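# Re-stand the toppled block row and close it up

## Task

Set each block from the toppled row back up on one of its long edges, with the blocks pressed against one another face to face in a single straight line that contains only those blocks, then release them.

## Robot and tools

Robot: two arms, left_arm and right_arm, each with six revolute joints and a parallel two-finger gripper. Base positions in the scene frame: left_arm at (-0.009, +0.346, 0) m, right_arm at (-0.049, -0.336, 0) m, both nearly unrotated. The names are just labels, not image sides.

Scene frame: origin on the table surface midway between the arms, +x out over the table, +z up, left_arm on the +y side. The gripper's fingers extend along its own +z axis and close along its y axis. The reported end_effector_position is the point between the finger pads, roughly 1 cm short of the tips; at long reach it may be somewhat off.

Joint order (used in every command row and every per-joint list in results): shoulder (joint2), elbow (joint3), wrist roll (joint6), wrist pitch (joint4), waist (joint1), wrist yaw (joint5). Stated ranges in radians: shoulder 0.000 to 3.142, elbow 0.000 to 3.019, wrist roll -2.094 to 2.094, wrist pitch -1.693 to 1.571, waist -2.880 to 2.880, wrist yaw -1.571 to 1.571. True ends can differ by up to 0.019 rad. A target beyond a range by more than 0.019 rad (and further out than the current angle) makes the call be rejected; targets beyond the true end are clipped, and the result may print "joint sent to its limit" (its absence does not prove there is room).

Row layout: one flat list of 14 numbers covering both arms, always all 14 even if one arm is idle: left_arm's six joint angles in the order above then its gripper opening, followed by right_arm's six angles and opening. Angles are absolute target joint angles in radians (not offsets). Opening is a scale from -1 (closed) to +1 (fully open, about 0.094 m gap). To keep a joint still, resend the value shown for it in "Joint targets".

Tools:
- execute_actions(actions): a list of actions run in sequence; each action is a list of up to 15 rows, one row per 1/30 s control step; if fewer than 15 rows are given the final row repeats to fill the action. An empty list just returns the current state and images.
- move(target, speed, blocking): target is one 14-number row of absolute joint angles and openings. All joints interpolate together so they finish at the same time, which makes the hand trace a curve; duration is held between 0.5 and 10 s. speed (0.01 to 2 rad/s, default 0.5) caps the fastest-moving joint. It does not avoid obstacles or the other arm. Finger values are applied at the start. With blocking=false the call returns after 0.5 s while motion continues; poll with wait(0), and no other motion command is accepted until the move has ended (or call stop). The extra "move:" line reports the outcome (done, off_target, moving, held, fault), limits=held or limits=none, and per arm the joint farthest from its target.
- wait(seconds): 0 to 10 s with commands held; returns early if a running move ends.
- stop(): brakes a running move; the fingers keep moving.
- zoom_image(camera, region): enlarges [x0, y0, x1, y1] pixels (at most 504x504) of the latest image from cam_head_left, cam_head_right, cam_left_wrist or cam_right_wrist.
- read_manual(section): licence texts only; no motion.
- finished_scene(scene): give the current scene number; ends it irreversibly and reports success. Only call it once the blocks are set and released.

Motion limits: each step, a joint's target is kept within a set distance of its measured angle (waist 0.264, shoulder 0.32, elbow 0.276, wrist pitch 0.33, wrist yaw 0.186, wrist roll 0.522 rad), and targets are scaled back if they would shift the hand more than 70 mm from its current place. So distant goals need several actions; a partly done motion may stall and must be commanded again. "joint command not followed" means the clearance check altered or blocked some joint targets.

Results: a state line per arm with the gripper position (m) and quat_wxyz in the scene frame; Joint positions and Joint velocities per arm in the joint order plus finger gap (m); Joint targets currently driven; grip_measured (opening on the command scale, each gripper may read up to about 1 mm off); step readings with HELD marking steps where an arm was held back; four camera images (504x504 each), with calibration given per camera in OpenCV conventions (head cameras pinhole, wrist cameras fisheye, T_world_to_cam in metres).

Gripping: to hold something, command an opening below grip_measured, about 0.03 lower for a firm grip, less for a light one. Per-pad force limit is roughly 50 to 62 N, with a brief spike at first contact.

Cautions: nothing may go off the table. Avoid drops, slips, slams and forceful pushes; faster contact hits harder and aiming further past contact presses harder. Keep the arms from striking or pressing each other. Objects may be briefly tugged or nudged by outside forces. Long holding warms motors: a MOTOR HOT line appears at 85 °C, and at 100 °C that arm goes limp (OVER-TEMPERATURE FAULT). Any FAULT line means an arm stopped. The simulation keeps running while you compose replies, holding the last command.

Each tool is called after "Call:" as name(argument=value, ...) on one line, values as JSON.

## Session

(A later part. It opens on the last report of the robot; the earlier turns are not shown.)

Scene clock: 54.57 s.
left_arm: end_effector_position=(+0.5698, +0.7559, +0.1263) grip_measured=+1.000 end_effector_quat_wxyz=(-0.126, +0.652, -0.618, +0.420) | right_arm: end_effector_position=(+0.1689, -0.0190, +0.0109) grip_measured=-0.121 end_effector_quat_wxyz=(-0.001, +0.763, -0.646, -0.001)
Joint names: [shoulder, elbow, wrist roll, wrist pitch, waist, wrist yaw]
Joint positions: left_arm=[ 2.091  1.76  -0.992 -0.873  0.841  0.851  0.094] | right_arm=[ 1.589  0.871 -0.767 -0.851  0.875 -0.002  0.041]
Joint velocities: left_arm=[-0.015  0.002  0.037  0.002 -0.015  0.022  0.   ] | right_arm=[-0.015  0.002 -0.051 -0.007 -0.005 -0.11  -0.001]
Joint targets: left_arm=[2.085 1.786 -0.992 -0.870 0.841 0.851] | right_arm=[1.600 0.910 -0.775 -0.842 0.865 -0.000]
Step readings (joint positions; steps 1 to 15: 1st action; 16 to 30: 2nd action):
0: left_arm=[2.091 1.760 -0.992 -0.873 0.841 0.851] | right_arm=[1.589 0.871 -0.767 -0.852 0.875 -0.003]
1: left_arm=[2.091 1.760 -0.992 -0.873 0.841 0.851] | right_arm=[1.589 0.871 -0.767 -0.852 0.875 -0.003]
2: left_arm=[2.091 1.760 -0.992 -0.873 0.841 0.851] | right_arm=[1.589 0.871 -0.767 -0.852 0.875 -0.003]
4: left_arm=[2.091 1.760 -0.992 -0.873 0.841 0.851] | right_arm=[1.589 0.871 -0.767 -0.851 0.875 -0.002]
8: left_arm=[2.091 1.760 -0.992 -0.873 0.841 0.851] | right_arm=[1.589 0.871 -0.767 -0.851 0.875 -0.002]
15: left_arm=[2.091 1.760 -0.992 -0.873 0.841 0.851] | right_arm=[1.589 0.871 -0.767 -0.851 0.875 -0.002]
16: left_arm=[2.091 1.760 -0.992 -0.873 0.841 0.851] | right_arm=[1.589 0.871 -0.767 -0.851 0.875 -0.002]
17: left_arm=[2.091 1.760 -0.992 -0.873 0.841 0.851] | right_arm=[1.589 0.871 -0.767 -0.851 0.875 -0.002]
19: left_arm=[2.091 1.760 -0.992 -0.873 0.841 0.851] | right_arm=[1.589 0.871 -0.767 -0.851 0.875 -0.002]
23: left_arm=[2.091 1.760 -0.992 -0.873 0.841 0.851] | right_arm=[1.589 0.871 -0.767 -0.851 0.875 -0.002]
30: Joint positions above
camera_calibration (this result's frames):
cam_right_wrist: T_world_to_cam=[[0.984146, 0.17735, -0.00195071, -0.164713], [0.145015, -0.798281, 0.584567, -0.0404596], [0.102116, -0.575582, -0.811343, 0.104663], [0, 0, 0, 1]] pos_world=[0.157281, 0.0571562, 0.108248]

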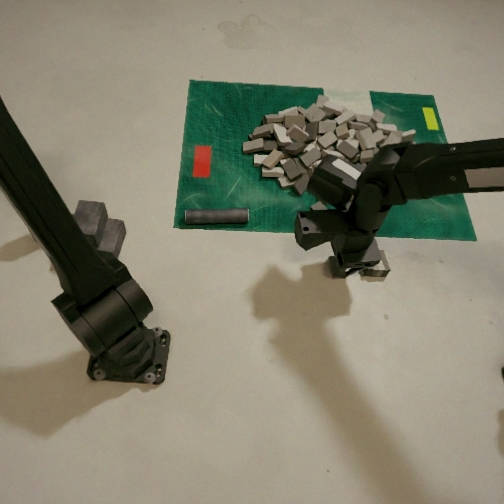

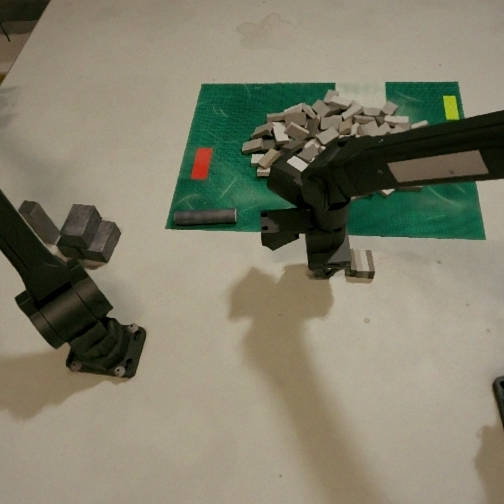

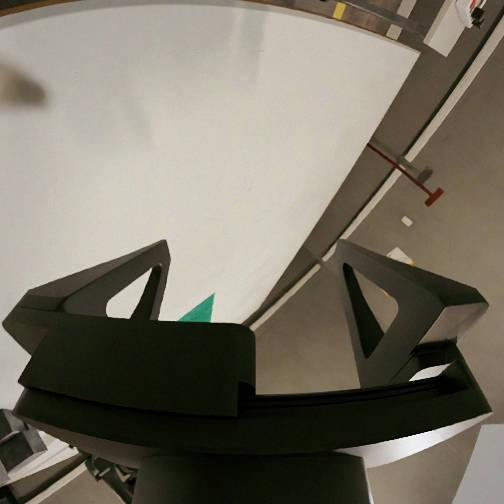

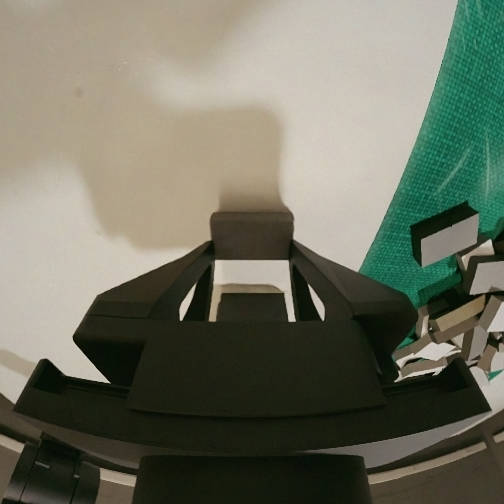

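Call:
execute_actions(actions=[[[2.085,1.786,-0.992,-0.87,0.841,0.851,1,1.62,0.91,-0.775,-0.83,0.865,0,-0.03]],[[2.085,1.786,-0.992,-0.87,0.841,0.851,1,1.62,0.91,-0.775,-0.83,0.865,0,-0.17]],[[2.085,1.786,-0.992,-0.87,0.841,0.851,1,1.56,0.92,-0.775,-0.86,0.865,0,-0.17]],[[2.085,1.786,-0.992,-0.87,0.841,0.851,1,1.5,0.94,-0.775,-0.9,0.865,0,-0.17]]])

Call:
move(target=[2.085,1.786,-0.992,-0.87,0.841,0.851,1,1.79,0.495,0,0.93,1.1,0,-0.17], speed=1)

Scene clock: 58.40 s.
left_arm: end_effector_position=(+0.5698, +0.7559, +0.1263) grip_measured=+1.000 end_effector_quat_wxyz=(-0.126, +0.652, -0.618, +0.420) | right_arm: end_effector_position=(+0.1761, -0.0087, +0.0522) grip_measured=-0.083 end_effector_quat_wxyz=(-0.039, +0.763, -0.645, -0.005)
Joint names: [shoulder, elbow, wrist roll, wrist pitch, waist, wrist yaw]
Joint positions: left_arm=[ 2.091  1.76  -0.992 -0.873  0.841  0.851  0.094] | right_arm=[ 1.501  0.901 -0.767 -0.893  0.875 -0.002  0.043]
Joint velocities: left_arm=[-0.005 -0.012  0.007 -0.007 -0.005 -0.007  0.   ] | right_arm=[-0.005 -0.007 -0.051 -0.012 -0.005 -0.037  0.   ]
Joint targets: left_arm=[2.085 1.786 -0.992 -0.870 0.841 0.851] | right_arm=[1.500 0.940 -0.775 -0.900 0.865 -0.000]
Step readings (joint positions; steps 1 to 15: 1st action; 16 to 30: 2nd action; 31 to 45: 3rd action; 46 to 60: 4th action):
0: left_arm=[2.091 1.760 -0.992 -0.873 0.841 0.851] | right_arm=[1.589 0.871 -0.767 -0.851 0.875 -0.002]
1: left_arm=[2.091 1.760 -0.992 -0.873 0.841 0.851] | right_arm=[1.590 0.871 -0.767 -0.850 0.875 -0.002]
2: left_arm=[2.091 1.760 -0.992 -0.873 0.841 0.851] | right_arm=[1.591 0.871 -0.767 -0.848 0.875 -0.002]
4: left_arm=[2.091 1.760 -0.992 -0.873 0.841 0.851] | right_arm=[1.594 0.871 -0.767 -0.845 0.875 -0.002]
8: left_arm=[2.091 1.760 -0.992 -0.873 0.841 0.851] | right_arm=[1.600 0.871 -0.767 -0.841 0.875 -0.002]
15: left_arm=[2.091 1.760 -0.992 -0.873 0.841 0.851] | right_arm=[1.602 0.871 -0.767 -0.841 0.875 -0.002]
16: left_arm=[2.091 1.760 -0.992 -0.873 0.841 0.851] | right_arm=[1.602 0.871 -0.767 -0.840 0.875 -0.002]
17: left_arm=[2.091 1.760 -0.992 -0.873 0.841 0.851] | right_arm=[1.602 0.871 -0.767 -0.840 0.875 -0.002]
19: left_arm=[2.091 1.760 -0.992 -0.873 0.841 0.851] | right_arm=[1.602 0.871 -0.767 -0.840 0.875 -0.002]
23: left_arm=[2.091 1.760 -0.992 -0.873 0.841 0.851] | right_arm=[1.602 0.871 -0.767 -0.840 0.875 -0.002]
30: left_arm=[2.091 1.760 -0.992 -0.873 0.841 0.851] | right_arm=[1.602 0.871 -0.767 -0.840 0.875 -0.002]
31: left_arm=[2.091 1.760 -0.992 -0.873 0.841 0.851] | right_arm=[1.600 0.872 -0.767 -0.842 0.875 -0.002]
32: left_arm=[2.091 1.760 -0.992 -0.873 0.841 0.851] | right_arm=[1.598 0.872 -0.767 -0.845 0.875 -0.002]
34: left_arm=[2.091 1.760 -0.992 -0.873 0.841 0.851] | right_arm=[1.588 0.872 -0.767 -0.850 0.875 -0.002]
38: left_arm=[2.091 1.760 -0.992 -0.873 0.841 0.851] | right_arm=[1.572 0.874 -0.767 -0.852 0.875 -0.002]
45: left_arm=[2.091 1.760 -0.992 -0.873 0.841 0.851] | right_arm=[1.570 0.876 -0.767 -0.852 0.875 -0.002]
46: left_arm=[2.091 1.760 -0.992 -0.873 0.841 0.851] | right_arm=[1.567 0.878 -0.767 -0.858 0.875 -0.002]
47: left_arm=[2.091 1.760 -0.992 -0.873 0.841 0.851] | right_arm=[1.562 0.879 -0.767 -0.871 0.875 -0.002]
49: left_arm=[2.091 1.760 -0.992 -0.873 0.841 0.851] | right_arm=[1.541 0.881 -0.767 -0.886 0.875 -0.002]
53: left_arm=[2.091 1.760 -0.992 -0.873 0.841 0.851] | right_arm=[1.506 0.892 -0.767 -0.892 0.875 -0.002]
60: Joint positions above
camera_calibration (this result's frames):
cam_right_wrist: T_world_to_cam=[[0.983085, 0.175801, 0.0513606, -0.176081], [0.120804, -0.833193, 0.539625, -0.0511376], [0.13766, -0.524293, -0.840337, 0.139082], [0, 0, 0, 1]] pos_world=[0.160135, 0.0612675, 0.153515]

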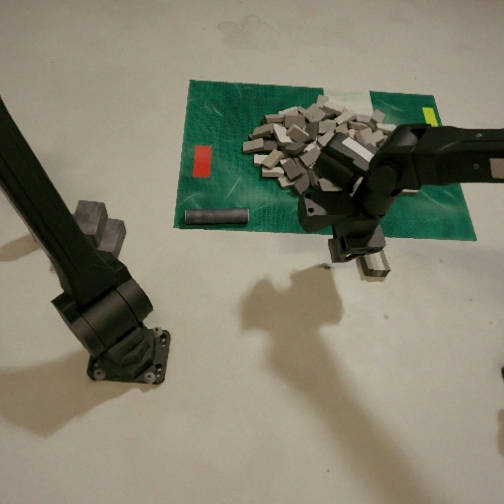

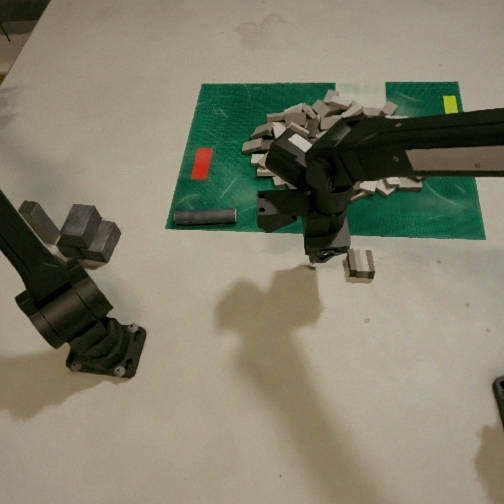

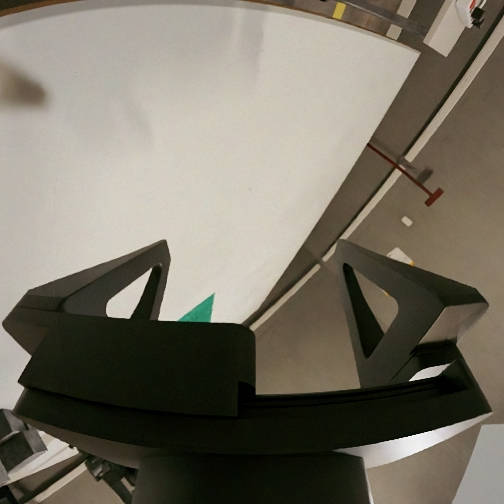

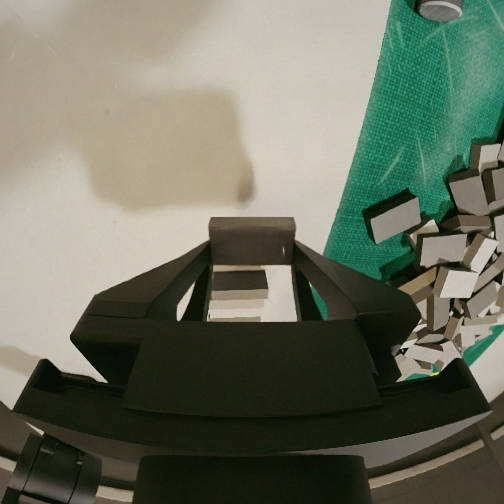

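Scene clock: 61.03 s.
left_arm: end_effector_position=(+0.5698, +0.7559, +0.1263) grip_measured=+1.000 end_effector_quat_wxyz=(-0.126, +0.652, -0.618, +0.420) | right_arm: end_effector_position=(+0.1417, +0.1299, +0.0317) grip_measured=-0.083 end_effector_quat_wxyz=(+0.469, -0.464, +0.683, +0.313)
Joint names: [shoulder, elbow, wrist roll, wrist pitch, waist, wrist yaw]
Joint positions: left_arm=[ 2.091  1.76  -0.992 -0.873  0.841  0.851  0.094] | right_arm=[ 1.776  0.495 -0.009  0.908  1.089 -0.001  0.043]
Joint velocities: left_arm=[-0.024  0.002 -0.022  0.002 -0.005 -0.007  0.   ] | right_arm=[ 0.005  0.002 -0.007 -0.027 -0.005  0.037  0.   ]
Joint targets: left_arm=[2.085 1.786 -0.992 -0.870 0.841 0.851] | right_arm=[1.790 0.495 0.000 0.930 1.100 -0.000]
move: off_target (left_arm, right_arm); limits=none; left_arm: farthest joint: the elbow, 0.026 radians from its target (0.026 radians at the start); right_arm: farthest joint: the wrist pitch, 0.022 radians from its target (1.823 radians at the start)
camera_calibration (this result's frames):
cam_right_wrist: T_world_to_cam=[[0.92978, -0.367661, 0.0182673, -0.0863842], [-0.30032, -0.786307, -0.539934, 0.167265], [0.212877, 0.496534, -0.841509, 0.0560228], [0, 0, 0, 1]] pos_world=[0.118625, 0.0719442, 0.139034]

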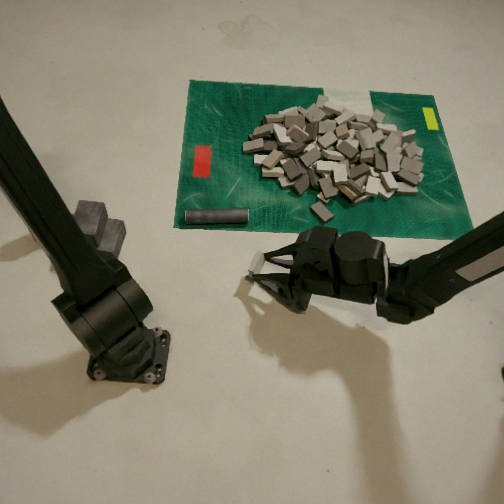

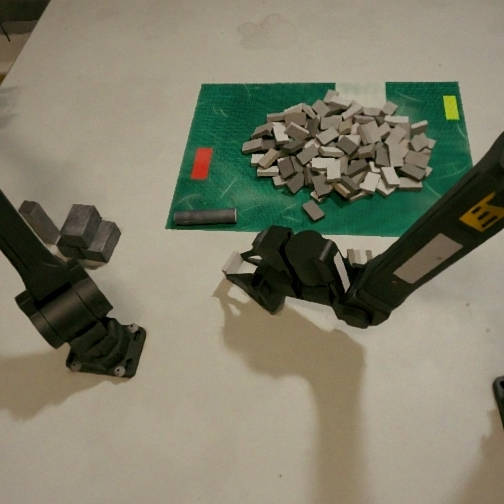

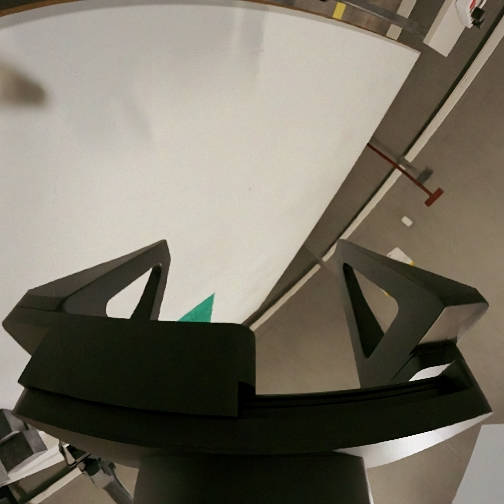

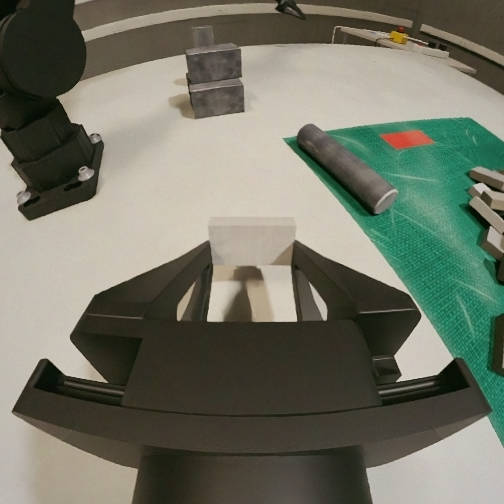

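Call:
move(target=[2.085,1.786,-0.992,-0.87,0.841,0.851,1,1.875,0.495,0,1.01,1.1,0,-0.17], speed=0.08)

Call:
zoom_image(camera="cam_head_left", region=[210, 220, 350, 330])

Scene clock: 64.00 s.
left_arm: end_effector_position=(+0.5698, +0.7559, +0.1263) grip_measured=+1.000 end_effector_quat_wxyz=(-0.126, +0.652, -0.618, +0.420) | right_arm: end_effector_position=(+0.1408, +0.1278, +0.0089) grip_measured=-0.083 end_effector_quat_wxyz=(+0.467, -0.465, +0.685, +0.312)
Joint names: [shoulder, elbow, wrist roll, wrist pitch, waist, wrist yaw]
Joint positions: left_arm=[ 2.091  1.76  -0.992 -0.873  0.841  0.851  0.094] | right_arm=[ 1.861  0.495 -0.008  0.988  1.089 -0.001  0.043]
Joint velocities: left_arm=[-0.005  0.007 -0.037 -0.002 -0.005 -0.007  0.   ] | right_arm=[-0.015 -0.002  0.022 -0.002 -0.015 -0.007 -0.   ]
Joint targets: left_arm=[2.085 1.786 -0.992 -0.870 0.841 0.851] | right_arm=[1.875 0.495 0.000 1.010 1.100 -0.000]
move: off_target (left_arm, right_arm); limits=none; left_arm: farthest joint: the elbow, 0.026 radians from its target (0.026 radians at the start); right_arm: farthest joint: the wrist pitch, 0.022 radians from its target (0.102 radians at the start)
camera_calibration (this result's frames):
cam_right_wrist: T_world_to_cam=[[0.929725, -0.367838, 0.0175, -0.0859074], [-0.301979, -0.788738, -0.535445, 0.153636], [0.21076, 0.492532, -0.844389, 0.0388801], [0, 0, 0, 1]] pos_world=[0.118071, 0.0704286, 0.116597]

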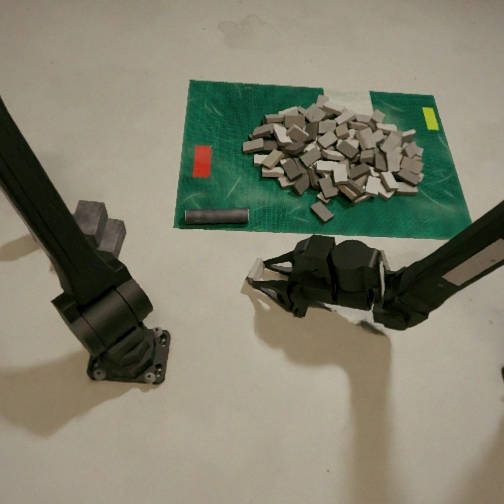

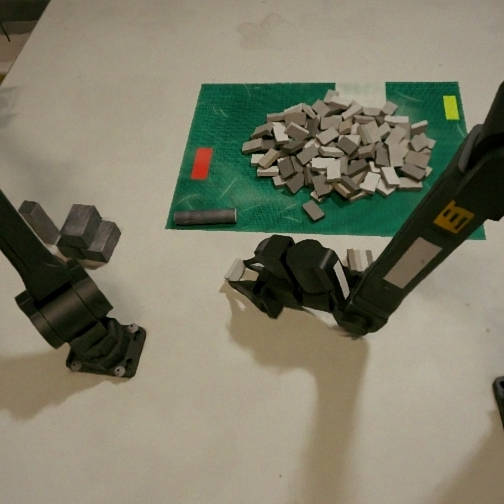

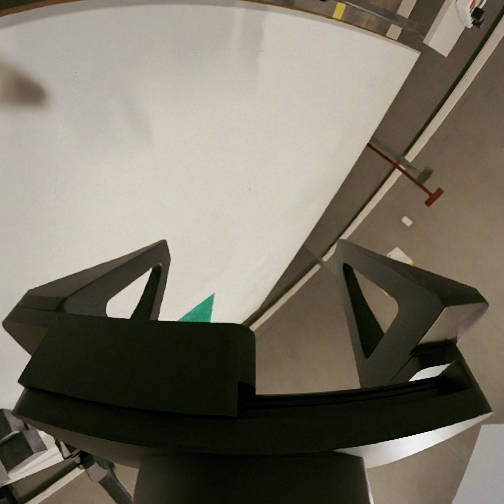

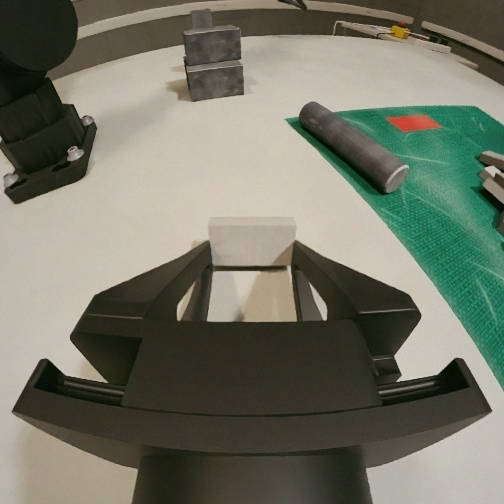

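Region (210, 220, 350, 330) of cam_head_left's 504x504 image, scaled by 3.600, with more detail than that image has; it fills the top 396 rows of this view, and the rest is white.

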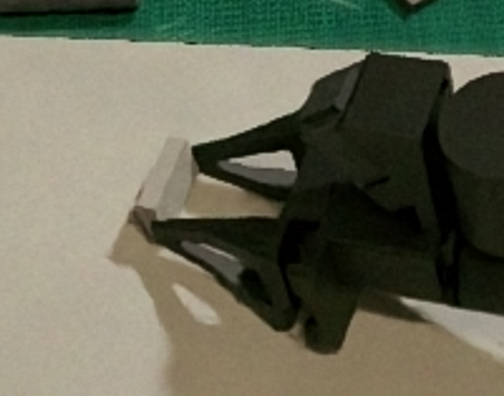

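Call:
move(target=[2.085,1.786,-0.992,-0.87,0.841,0.851,1,1.945,0.495,0,1.14,1.1,0,-0.17], speed=0.1)

Call:
execute_actions(actions=[[[2.085,1.786,-0.992,-0.87,0.841,0.851,1,1.945,0.495,0,1.14,1.1,0,-0.07]],[[2.085,1.786,-0.992,-0.87,0.841,0.851,1,1.945,0.495,0,1.14,1.1,0,0.3]]])

Call:
move(target=[2.085,1.786,-0.992,-0.87,0.841,0.851,1,1.75,0.495,0,1.0,1.1,0,0.3])

Scene clock: 67.40 s.
left_arm: end_effector_position=(+0.5698, +0.7559, +0.1263) grip_measured=+1.000 end_effector_quat_wxyz=(-0.126, +0.652, -0.618, +0.420) | right_arm: end_effector_position=(+0.1419, +0.1305, +0.0076) grip_measured=-0.083 end_effector_quat_wxyz=(+0.489, -0.454, +0.669, +0.327)
Joint names: [shoulder, elbow, wrist roll, wrist pitch, waist, wrist yaw]
Joint positions: left_arm=[ 2.091  1.76  -0.992 -0.873  0.841  0.851  0.094] | right_arm=[ 1.927  0.495 -0.008  1.119  1.089 -0.001  0.043]
Joint velocities: left_arm=[ 0.015 -0.007  0.022  0.002 -0.005  0.066  0.   ] | right_arm=[-0.005  0.002  0.066  0.002 -0.005 -0.066 -0.   ]
Joint targets: left_arm=[2.085 1.786 -0.992 -0.870 0.841 0.851] | right_arm=[1.945 0.495 0.000 1.140 1.100 -0.000]
move: off_target (left_arm, right_arm); limits=none; left_arm: farthest joint: the elbow, 0.026 radians from its target (0.026 radians at the start); right_arm: farthest joint: the wrist pitch, 0.021 radians from its target (0.152 radians at the start)
camera_calibration (this result's frames):
cam_right_wrist: T_world_to_cam=[[0.929286, -0.368915, 0.0181598, -0.0857173], [-0.288113, -0.754759, -0.589347, 0.149377], [0.231125, 0.54244, -0.807676, 0.02654], [0, 0, 0, 1]] pos_world=[0.116559, 0.0667245, 0.111027]

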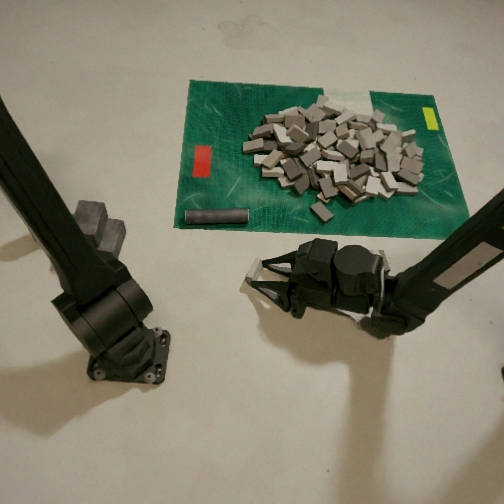

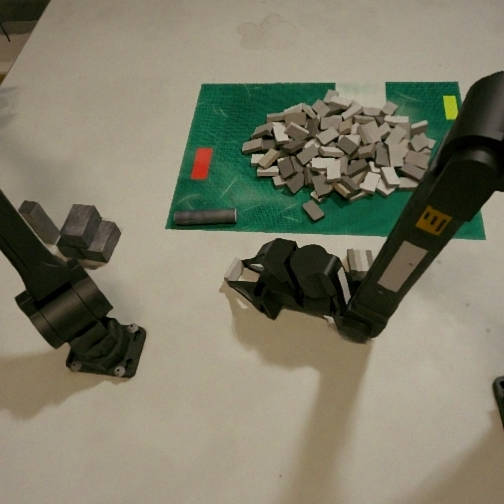

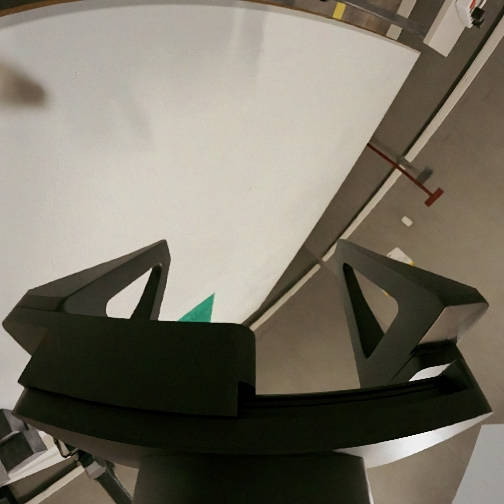

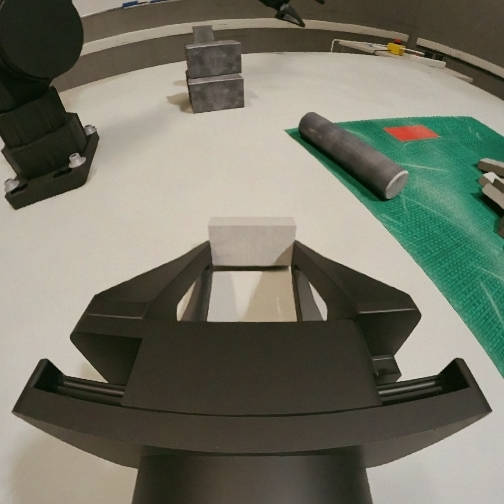

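Scene clock: 68.40 s.
left_arm: end_effector_position=(+0.5698, +0.7559, +0.1263) grip_measured=+1.000 end_effector_quat_wxyz=(-0.126, +0.652, -0.618, +0.420) | right_arm: end_effector_position=(+0.1420, +0.1308, +0.0085) grip_measured=+0.297 end_effector_quat_wxyz=(+0.491, -0.453, +0.668, +0.327)
Joint names: [shoulder, elbow, wrist roll, wrist pitch, waist, wrist yaw]
Joint positions: left_arm=[ 2.091  1.76  -0.992 -0.873  0.841  0.851  0.094] | right_arm=[ 1.927  0.495 -0.008  1.123  1.089 -0.001  0.061]
Joint velocities: left_arm=[-0.005  0.007  0.051  0.007 -0.015  0.022  0.   ] | right_arm=[-0.015 -0.012  0.007 -0.007  0.005 -0.037 -0.   ]
Joint targets: left_arm=[2.085 1.786 -0.992 -0.870 0.841 0.851] | right_arm=[1.945 0.495 -0.000 1.140 1.100 -0.000]
Step readings (joint positions; steps 1 to 15: 1st action; 16 to 30: 2nd action):
0: left_arm=[2.091 1.760 -0.992 -0.873 0.841 0.851] | right_arm=[1.927 0.495 -0.008 1.119 1.089 -0.001]
1: left_arm=[2.091 1.760 -0.992 -0.873 0.841 0.851] | right_arm=[1.927 0.495 -0.008 1.119 1.089 -0.001]
2: left_arm=[2.091 1.760 -0.992 -0.873 0.841 0.851] | right_arm=[1.927 0.495 -0.008 1.119 1.089 -0.001]
4: left_arm=[2.091 1.760 -0.992 -0.873 0.841 0.851] | right_arm=[1.927 0.495 -0.008 1.119 1.089 -0.001]
8: left_arm=[2.091 1.760 -0.992 -0.873 0.841 0.851] | right_arm=[1.927 0.495 -0.008 1.119 1.089 -0.001]
15: left_arm=[2.091 1.760 -0.992 -0.873 0.841 0.851] | right_arm=[1.927 0.495 -0.008 1.119 1.089 -0.001]
16: left_arm=[2.091 1.760 -0.992 -0.873 0.841 0.851] | right_arm=[1.927 0.495 -0.008 1.120 1.089 -0.001]
17: left_arm=[2.091 1.760 -0.992 -0.873 0.841 0.851] | right_arm=[1.927 0.495 -0.008 1.121 1.089 -0.001]
19: left_arm=[2.091 1.760 -0.992 -0.873 0.841 0.851] | right_arm=[1.927 0.495 -0.008 1.123 1.089 -0.001]
23: left_arm=[2.091 1.760 -0.992 -0.873 0.841 0.851] | right_arm=[1.927 0.495 -0.008 1.123 1.089 -0.001]
30: Joint positions above
camera_calibration (this result's frames):
cam_right_wrist: T_world_to_cam=[[0.929257, -0.368986, 0.0181996, -0.0857252], [-0.287176, -0.752462, -0.592731, 0.149806], [0.232404, 0.545573, -0.805195, 0.0265341], [0, 0, 0, 1]] pos_world=[0.116515, 0.0666159, 0.11172]

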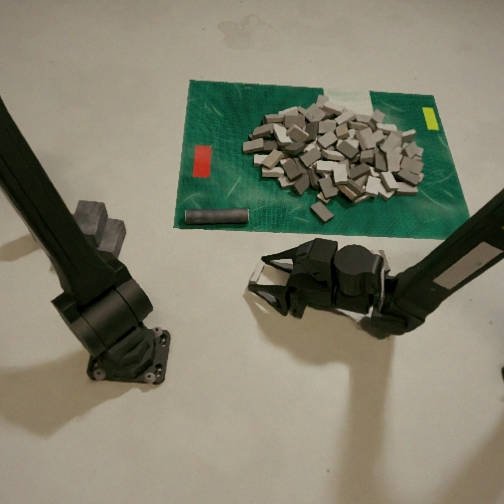

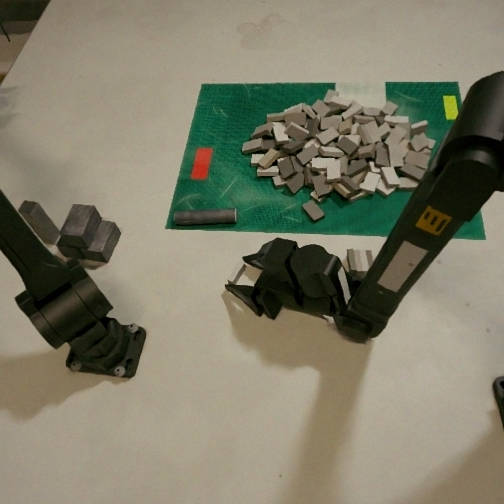

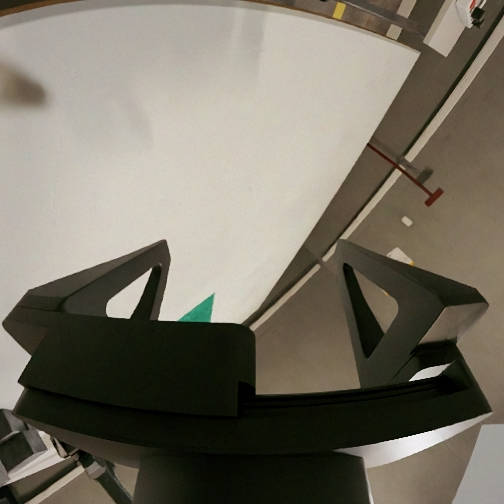

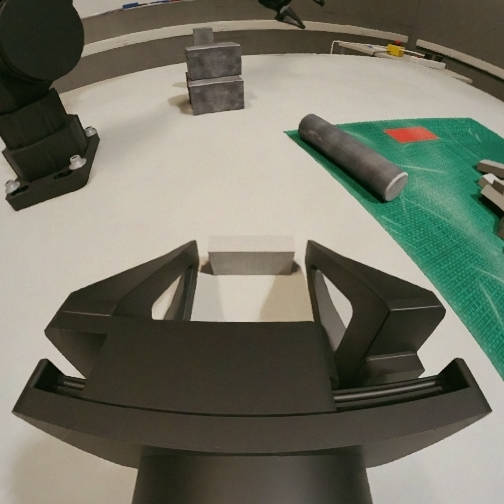

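Scene clock: 69.30 s.
left_arm: end_effector_position=(+0.5698, +0.7559, +0.1263) grip_measured=+1.000 end_effector_quat_wxyz=(-0.126, +0.652, -0.618, +0.420) | right_arm: end_effector_position=(+0.1455, +0.1392, +0.0716) grip_measured=+0.297 end_effector_quat_wxyz=(+0.514, -0.441, +0.651, +0.343)
Joint names: [shoulder, elbow, wrist roll, wrist pitch, waist, wrist yaw]
Joint positions: left_arm=[ 2.091  1.76  -0.992 -0.873  0.841  0.851  0.094] | right_arm=[ 1.742  0.495 -0.008  1.009  1.089 -0.001  0.061]
Joint velocities: left_arm=[ 0.015 -0.007  0.007  0.012 -0.005 -0.007  0.   ] | right_arm=[-0.005 -0.007  0.051 -0.007 -0.005  0.007 -0.   ]
Joint targets: left_arm=[2.085 1.786 -0.992 -0.870 0.841 0.851] | right_arm=[1.750 0.495 -0.000 1.000 1.100 -0.000]
move: off_target (left_arm); limits=none; left_arm: farthest joint: the elbow, 0.026 radians from its target (0.026 radians at the start); right_arm: farthest joint: the waist, 0.011 radians from its target (0.011 radians at the start)
camera_calibration (this result's frames):
cam_right_wrist: T_world_to_cam=[[0.928766, -0.370189, 0.0188178, -0.086764], [-0.270721, -0.712137, -0.647743, 0.190435], [0.253188, 0.596507, -0.761627, 0.0586715], [0, 0, 0, 1]] pos_world=[0.117283, 0.0684989, 0.169671]

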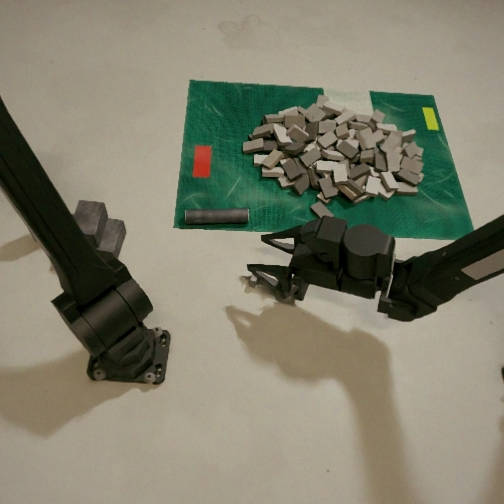

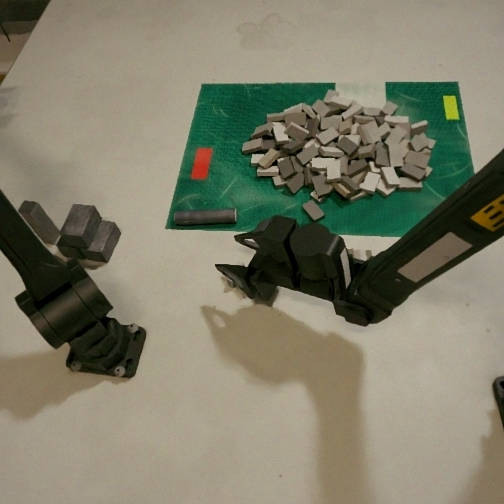

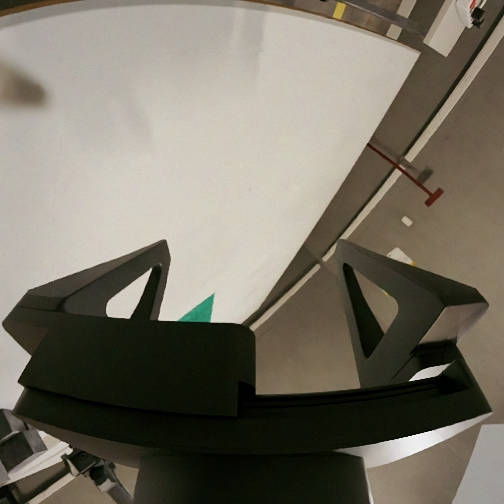

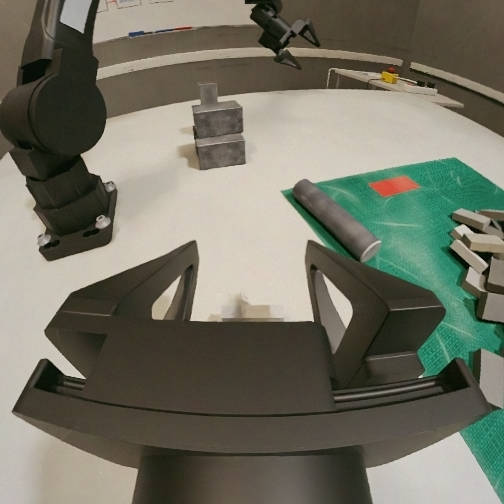

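Call:
move(target=[2.085,1.786,-0.992,-0.87,0.841,0.851,1,1.76,1.292,0,-1.04,1.1,0,0.3], speed=1.3)

Call:
move(target=[2.085,1.786,-0.992,-0.87,0.841,0.851,1,1.872,1.292,0,-0.956,1.1,0,0.3], speed=0.2)

Scene clock: 72.93 s.
left_arm: end_effector_position=(+0.5698, +0.7559, +0.1263) grip_measured=+1.000 end_effector_quat_wxyz=(-0.126, +0.652, -0.618, +0.420) | right_arm: end_effector_position=(+0.1410, +0.1282, +0.0661) grip_measured=+0.297 end_effector_quat_wxyz=(+0.020, -0.561, +0.827, +0.014)
Joint names: [shoulder, elbow, wrist roll, wrist pitch, waist, wrist yaw]
Joint positions: left_arm=[ 2.091  1.76  -0.992 -0.873  0.841  0.851  0.094] | right_arm=[ 1.742  1.251 -0.008 -1.031  1.089 -0.001  0.061]
Joint velocities: left_arm=[ 0.005 -0.002 -0.037 -0.002 -0.005  0.051  0.   ] | right_arm=[ 0.005 -0.012 -0.051 -0.007 -0.005 -0.081  0.001]
Joint targets: left_arm=[2.085 1.786 -0.992 -0.870 0.841 0.851] | right_arm=[1.760 1.292 -0.000 -1.040 1.100 0.000]
move: off_target (left_arm, right_arm); limits=none; left_arm: farthest joint: the elbow, 0.026 radians from its target (0.026 radians at the start); right_arm: farthest joint: the elbow, 0.041 radians from its target (0.797 radians at the start)
camera_calibration (this result's frames):
cam_right_wrist: T_world_to_cam=[[0.933376, -0.358892, -0.00250569, -0.0872512], [-0.299007, -0.781455, 0.547652, 0.111638], [-0.198506, -0.510416, -0.836703, 0.272701], [0, 0, 0, 1]] pos_world=[0.168952, 0.195118, 0.166812]

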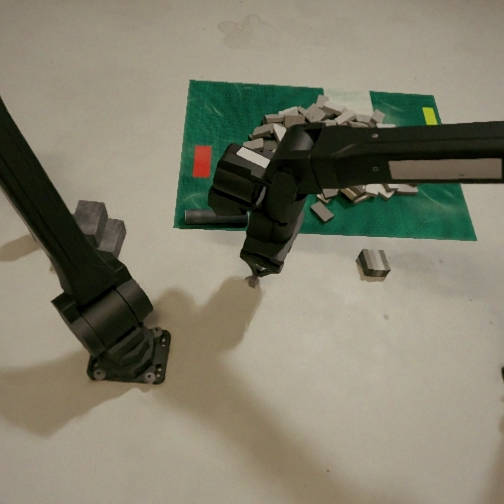

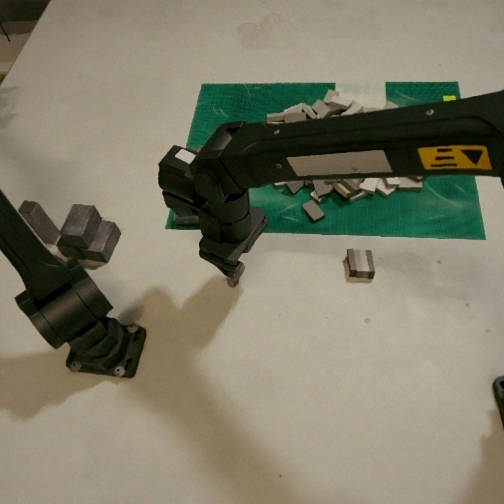

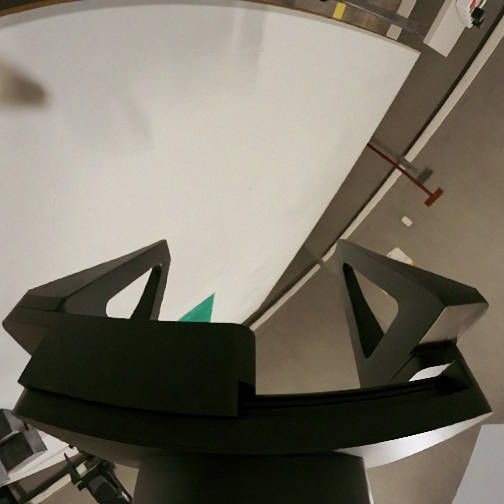

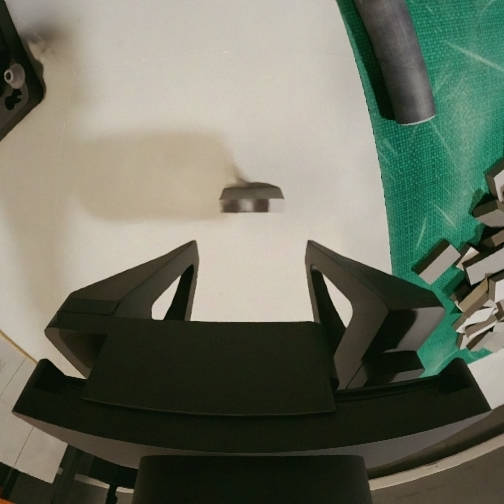

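Scene clock: 73.97 s.
left_arm: end_effector_position=(+0.5698, +0.7559, +0.1263) grip_measured=+1.000 end_effector_quat_wxyz=(-0.126, +0.652, -0.618, +0.420) | right_arm: end_effector_position=(+0.1430, +0.1331, +0.0104) grip_measured=+0.297 end_effector_quat_wxyz=(-0.002, -0.561, +0.828, -0.000)
Joint names: [shoulder, elbow, wrist roll, wrist pitch, waist, wrist yaw]
Joint positions: left_arm=[ 2.091  1.76  -0.992 -0.873  0.841  0.851  0.094] | right_arm=[ 1.858  1.251 -0.008 -0.966  1.089 -0.001  0.061]
Joint velocities: left_arm=[-0.005  0.007 -0.081  0.007  0.005  0.051  0.   ] | right_arm=[-0.024 -0.012 -0.007 -0.002 -0.005 -0.007 -0.001]
Joint targets: left_arm=[2.085 1.786 -0.992 -0.870 0.841 0.851] | right_arm=[1.872 1.292 0.000 -0.956 1.100 0.000]
move: off_target (left_arm, right_arm); limits=none; left_arm: farthest joint: the elbow, 0.026 radians from its target (0.026 radians at the start); right_arm: farthest joint: the elbow, 0.041 radians from its target (0.041 radians at the start)
camera_calibration (this result's frames):
cam_right_wrist: T_world_to_cam=[[0.933318, -0.359034, -0.00353473, -0.0874616], [-0.288107, -0.754743, 0.58937, 0.141054], [-0.214272, -0.549051, -0.807855, 0.236134], [0, 0, 0, 1]] pos_world=[0.172865, 0.204708, 0.107319]

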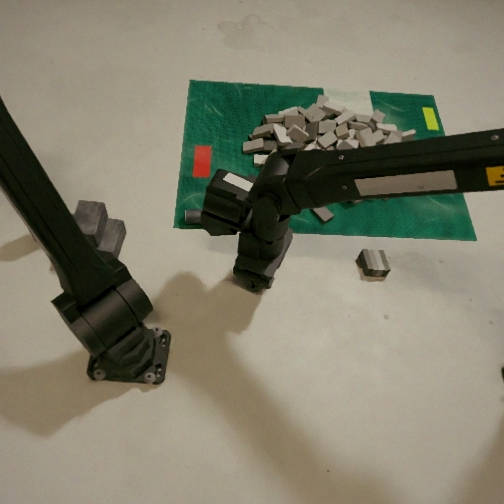

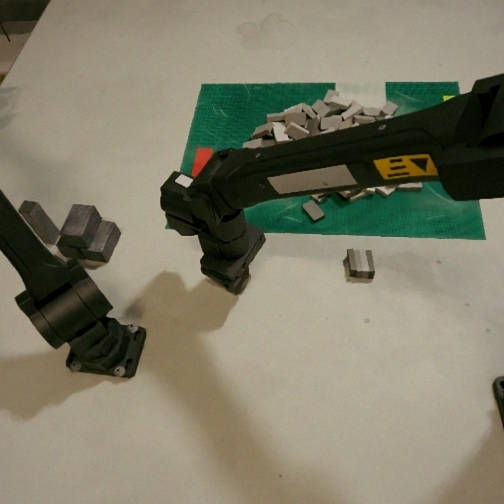

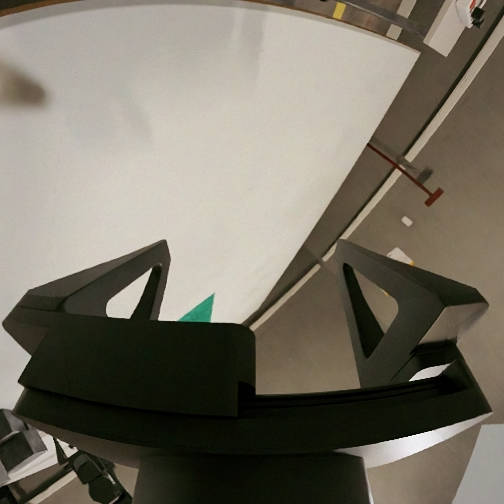

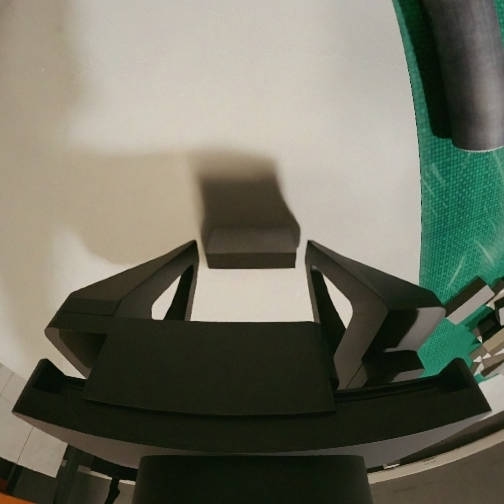

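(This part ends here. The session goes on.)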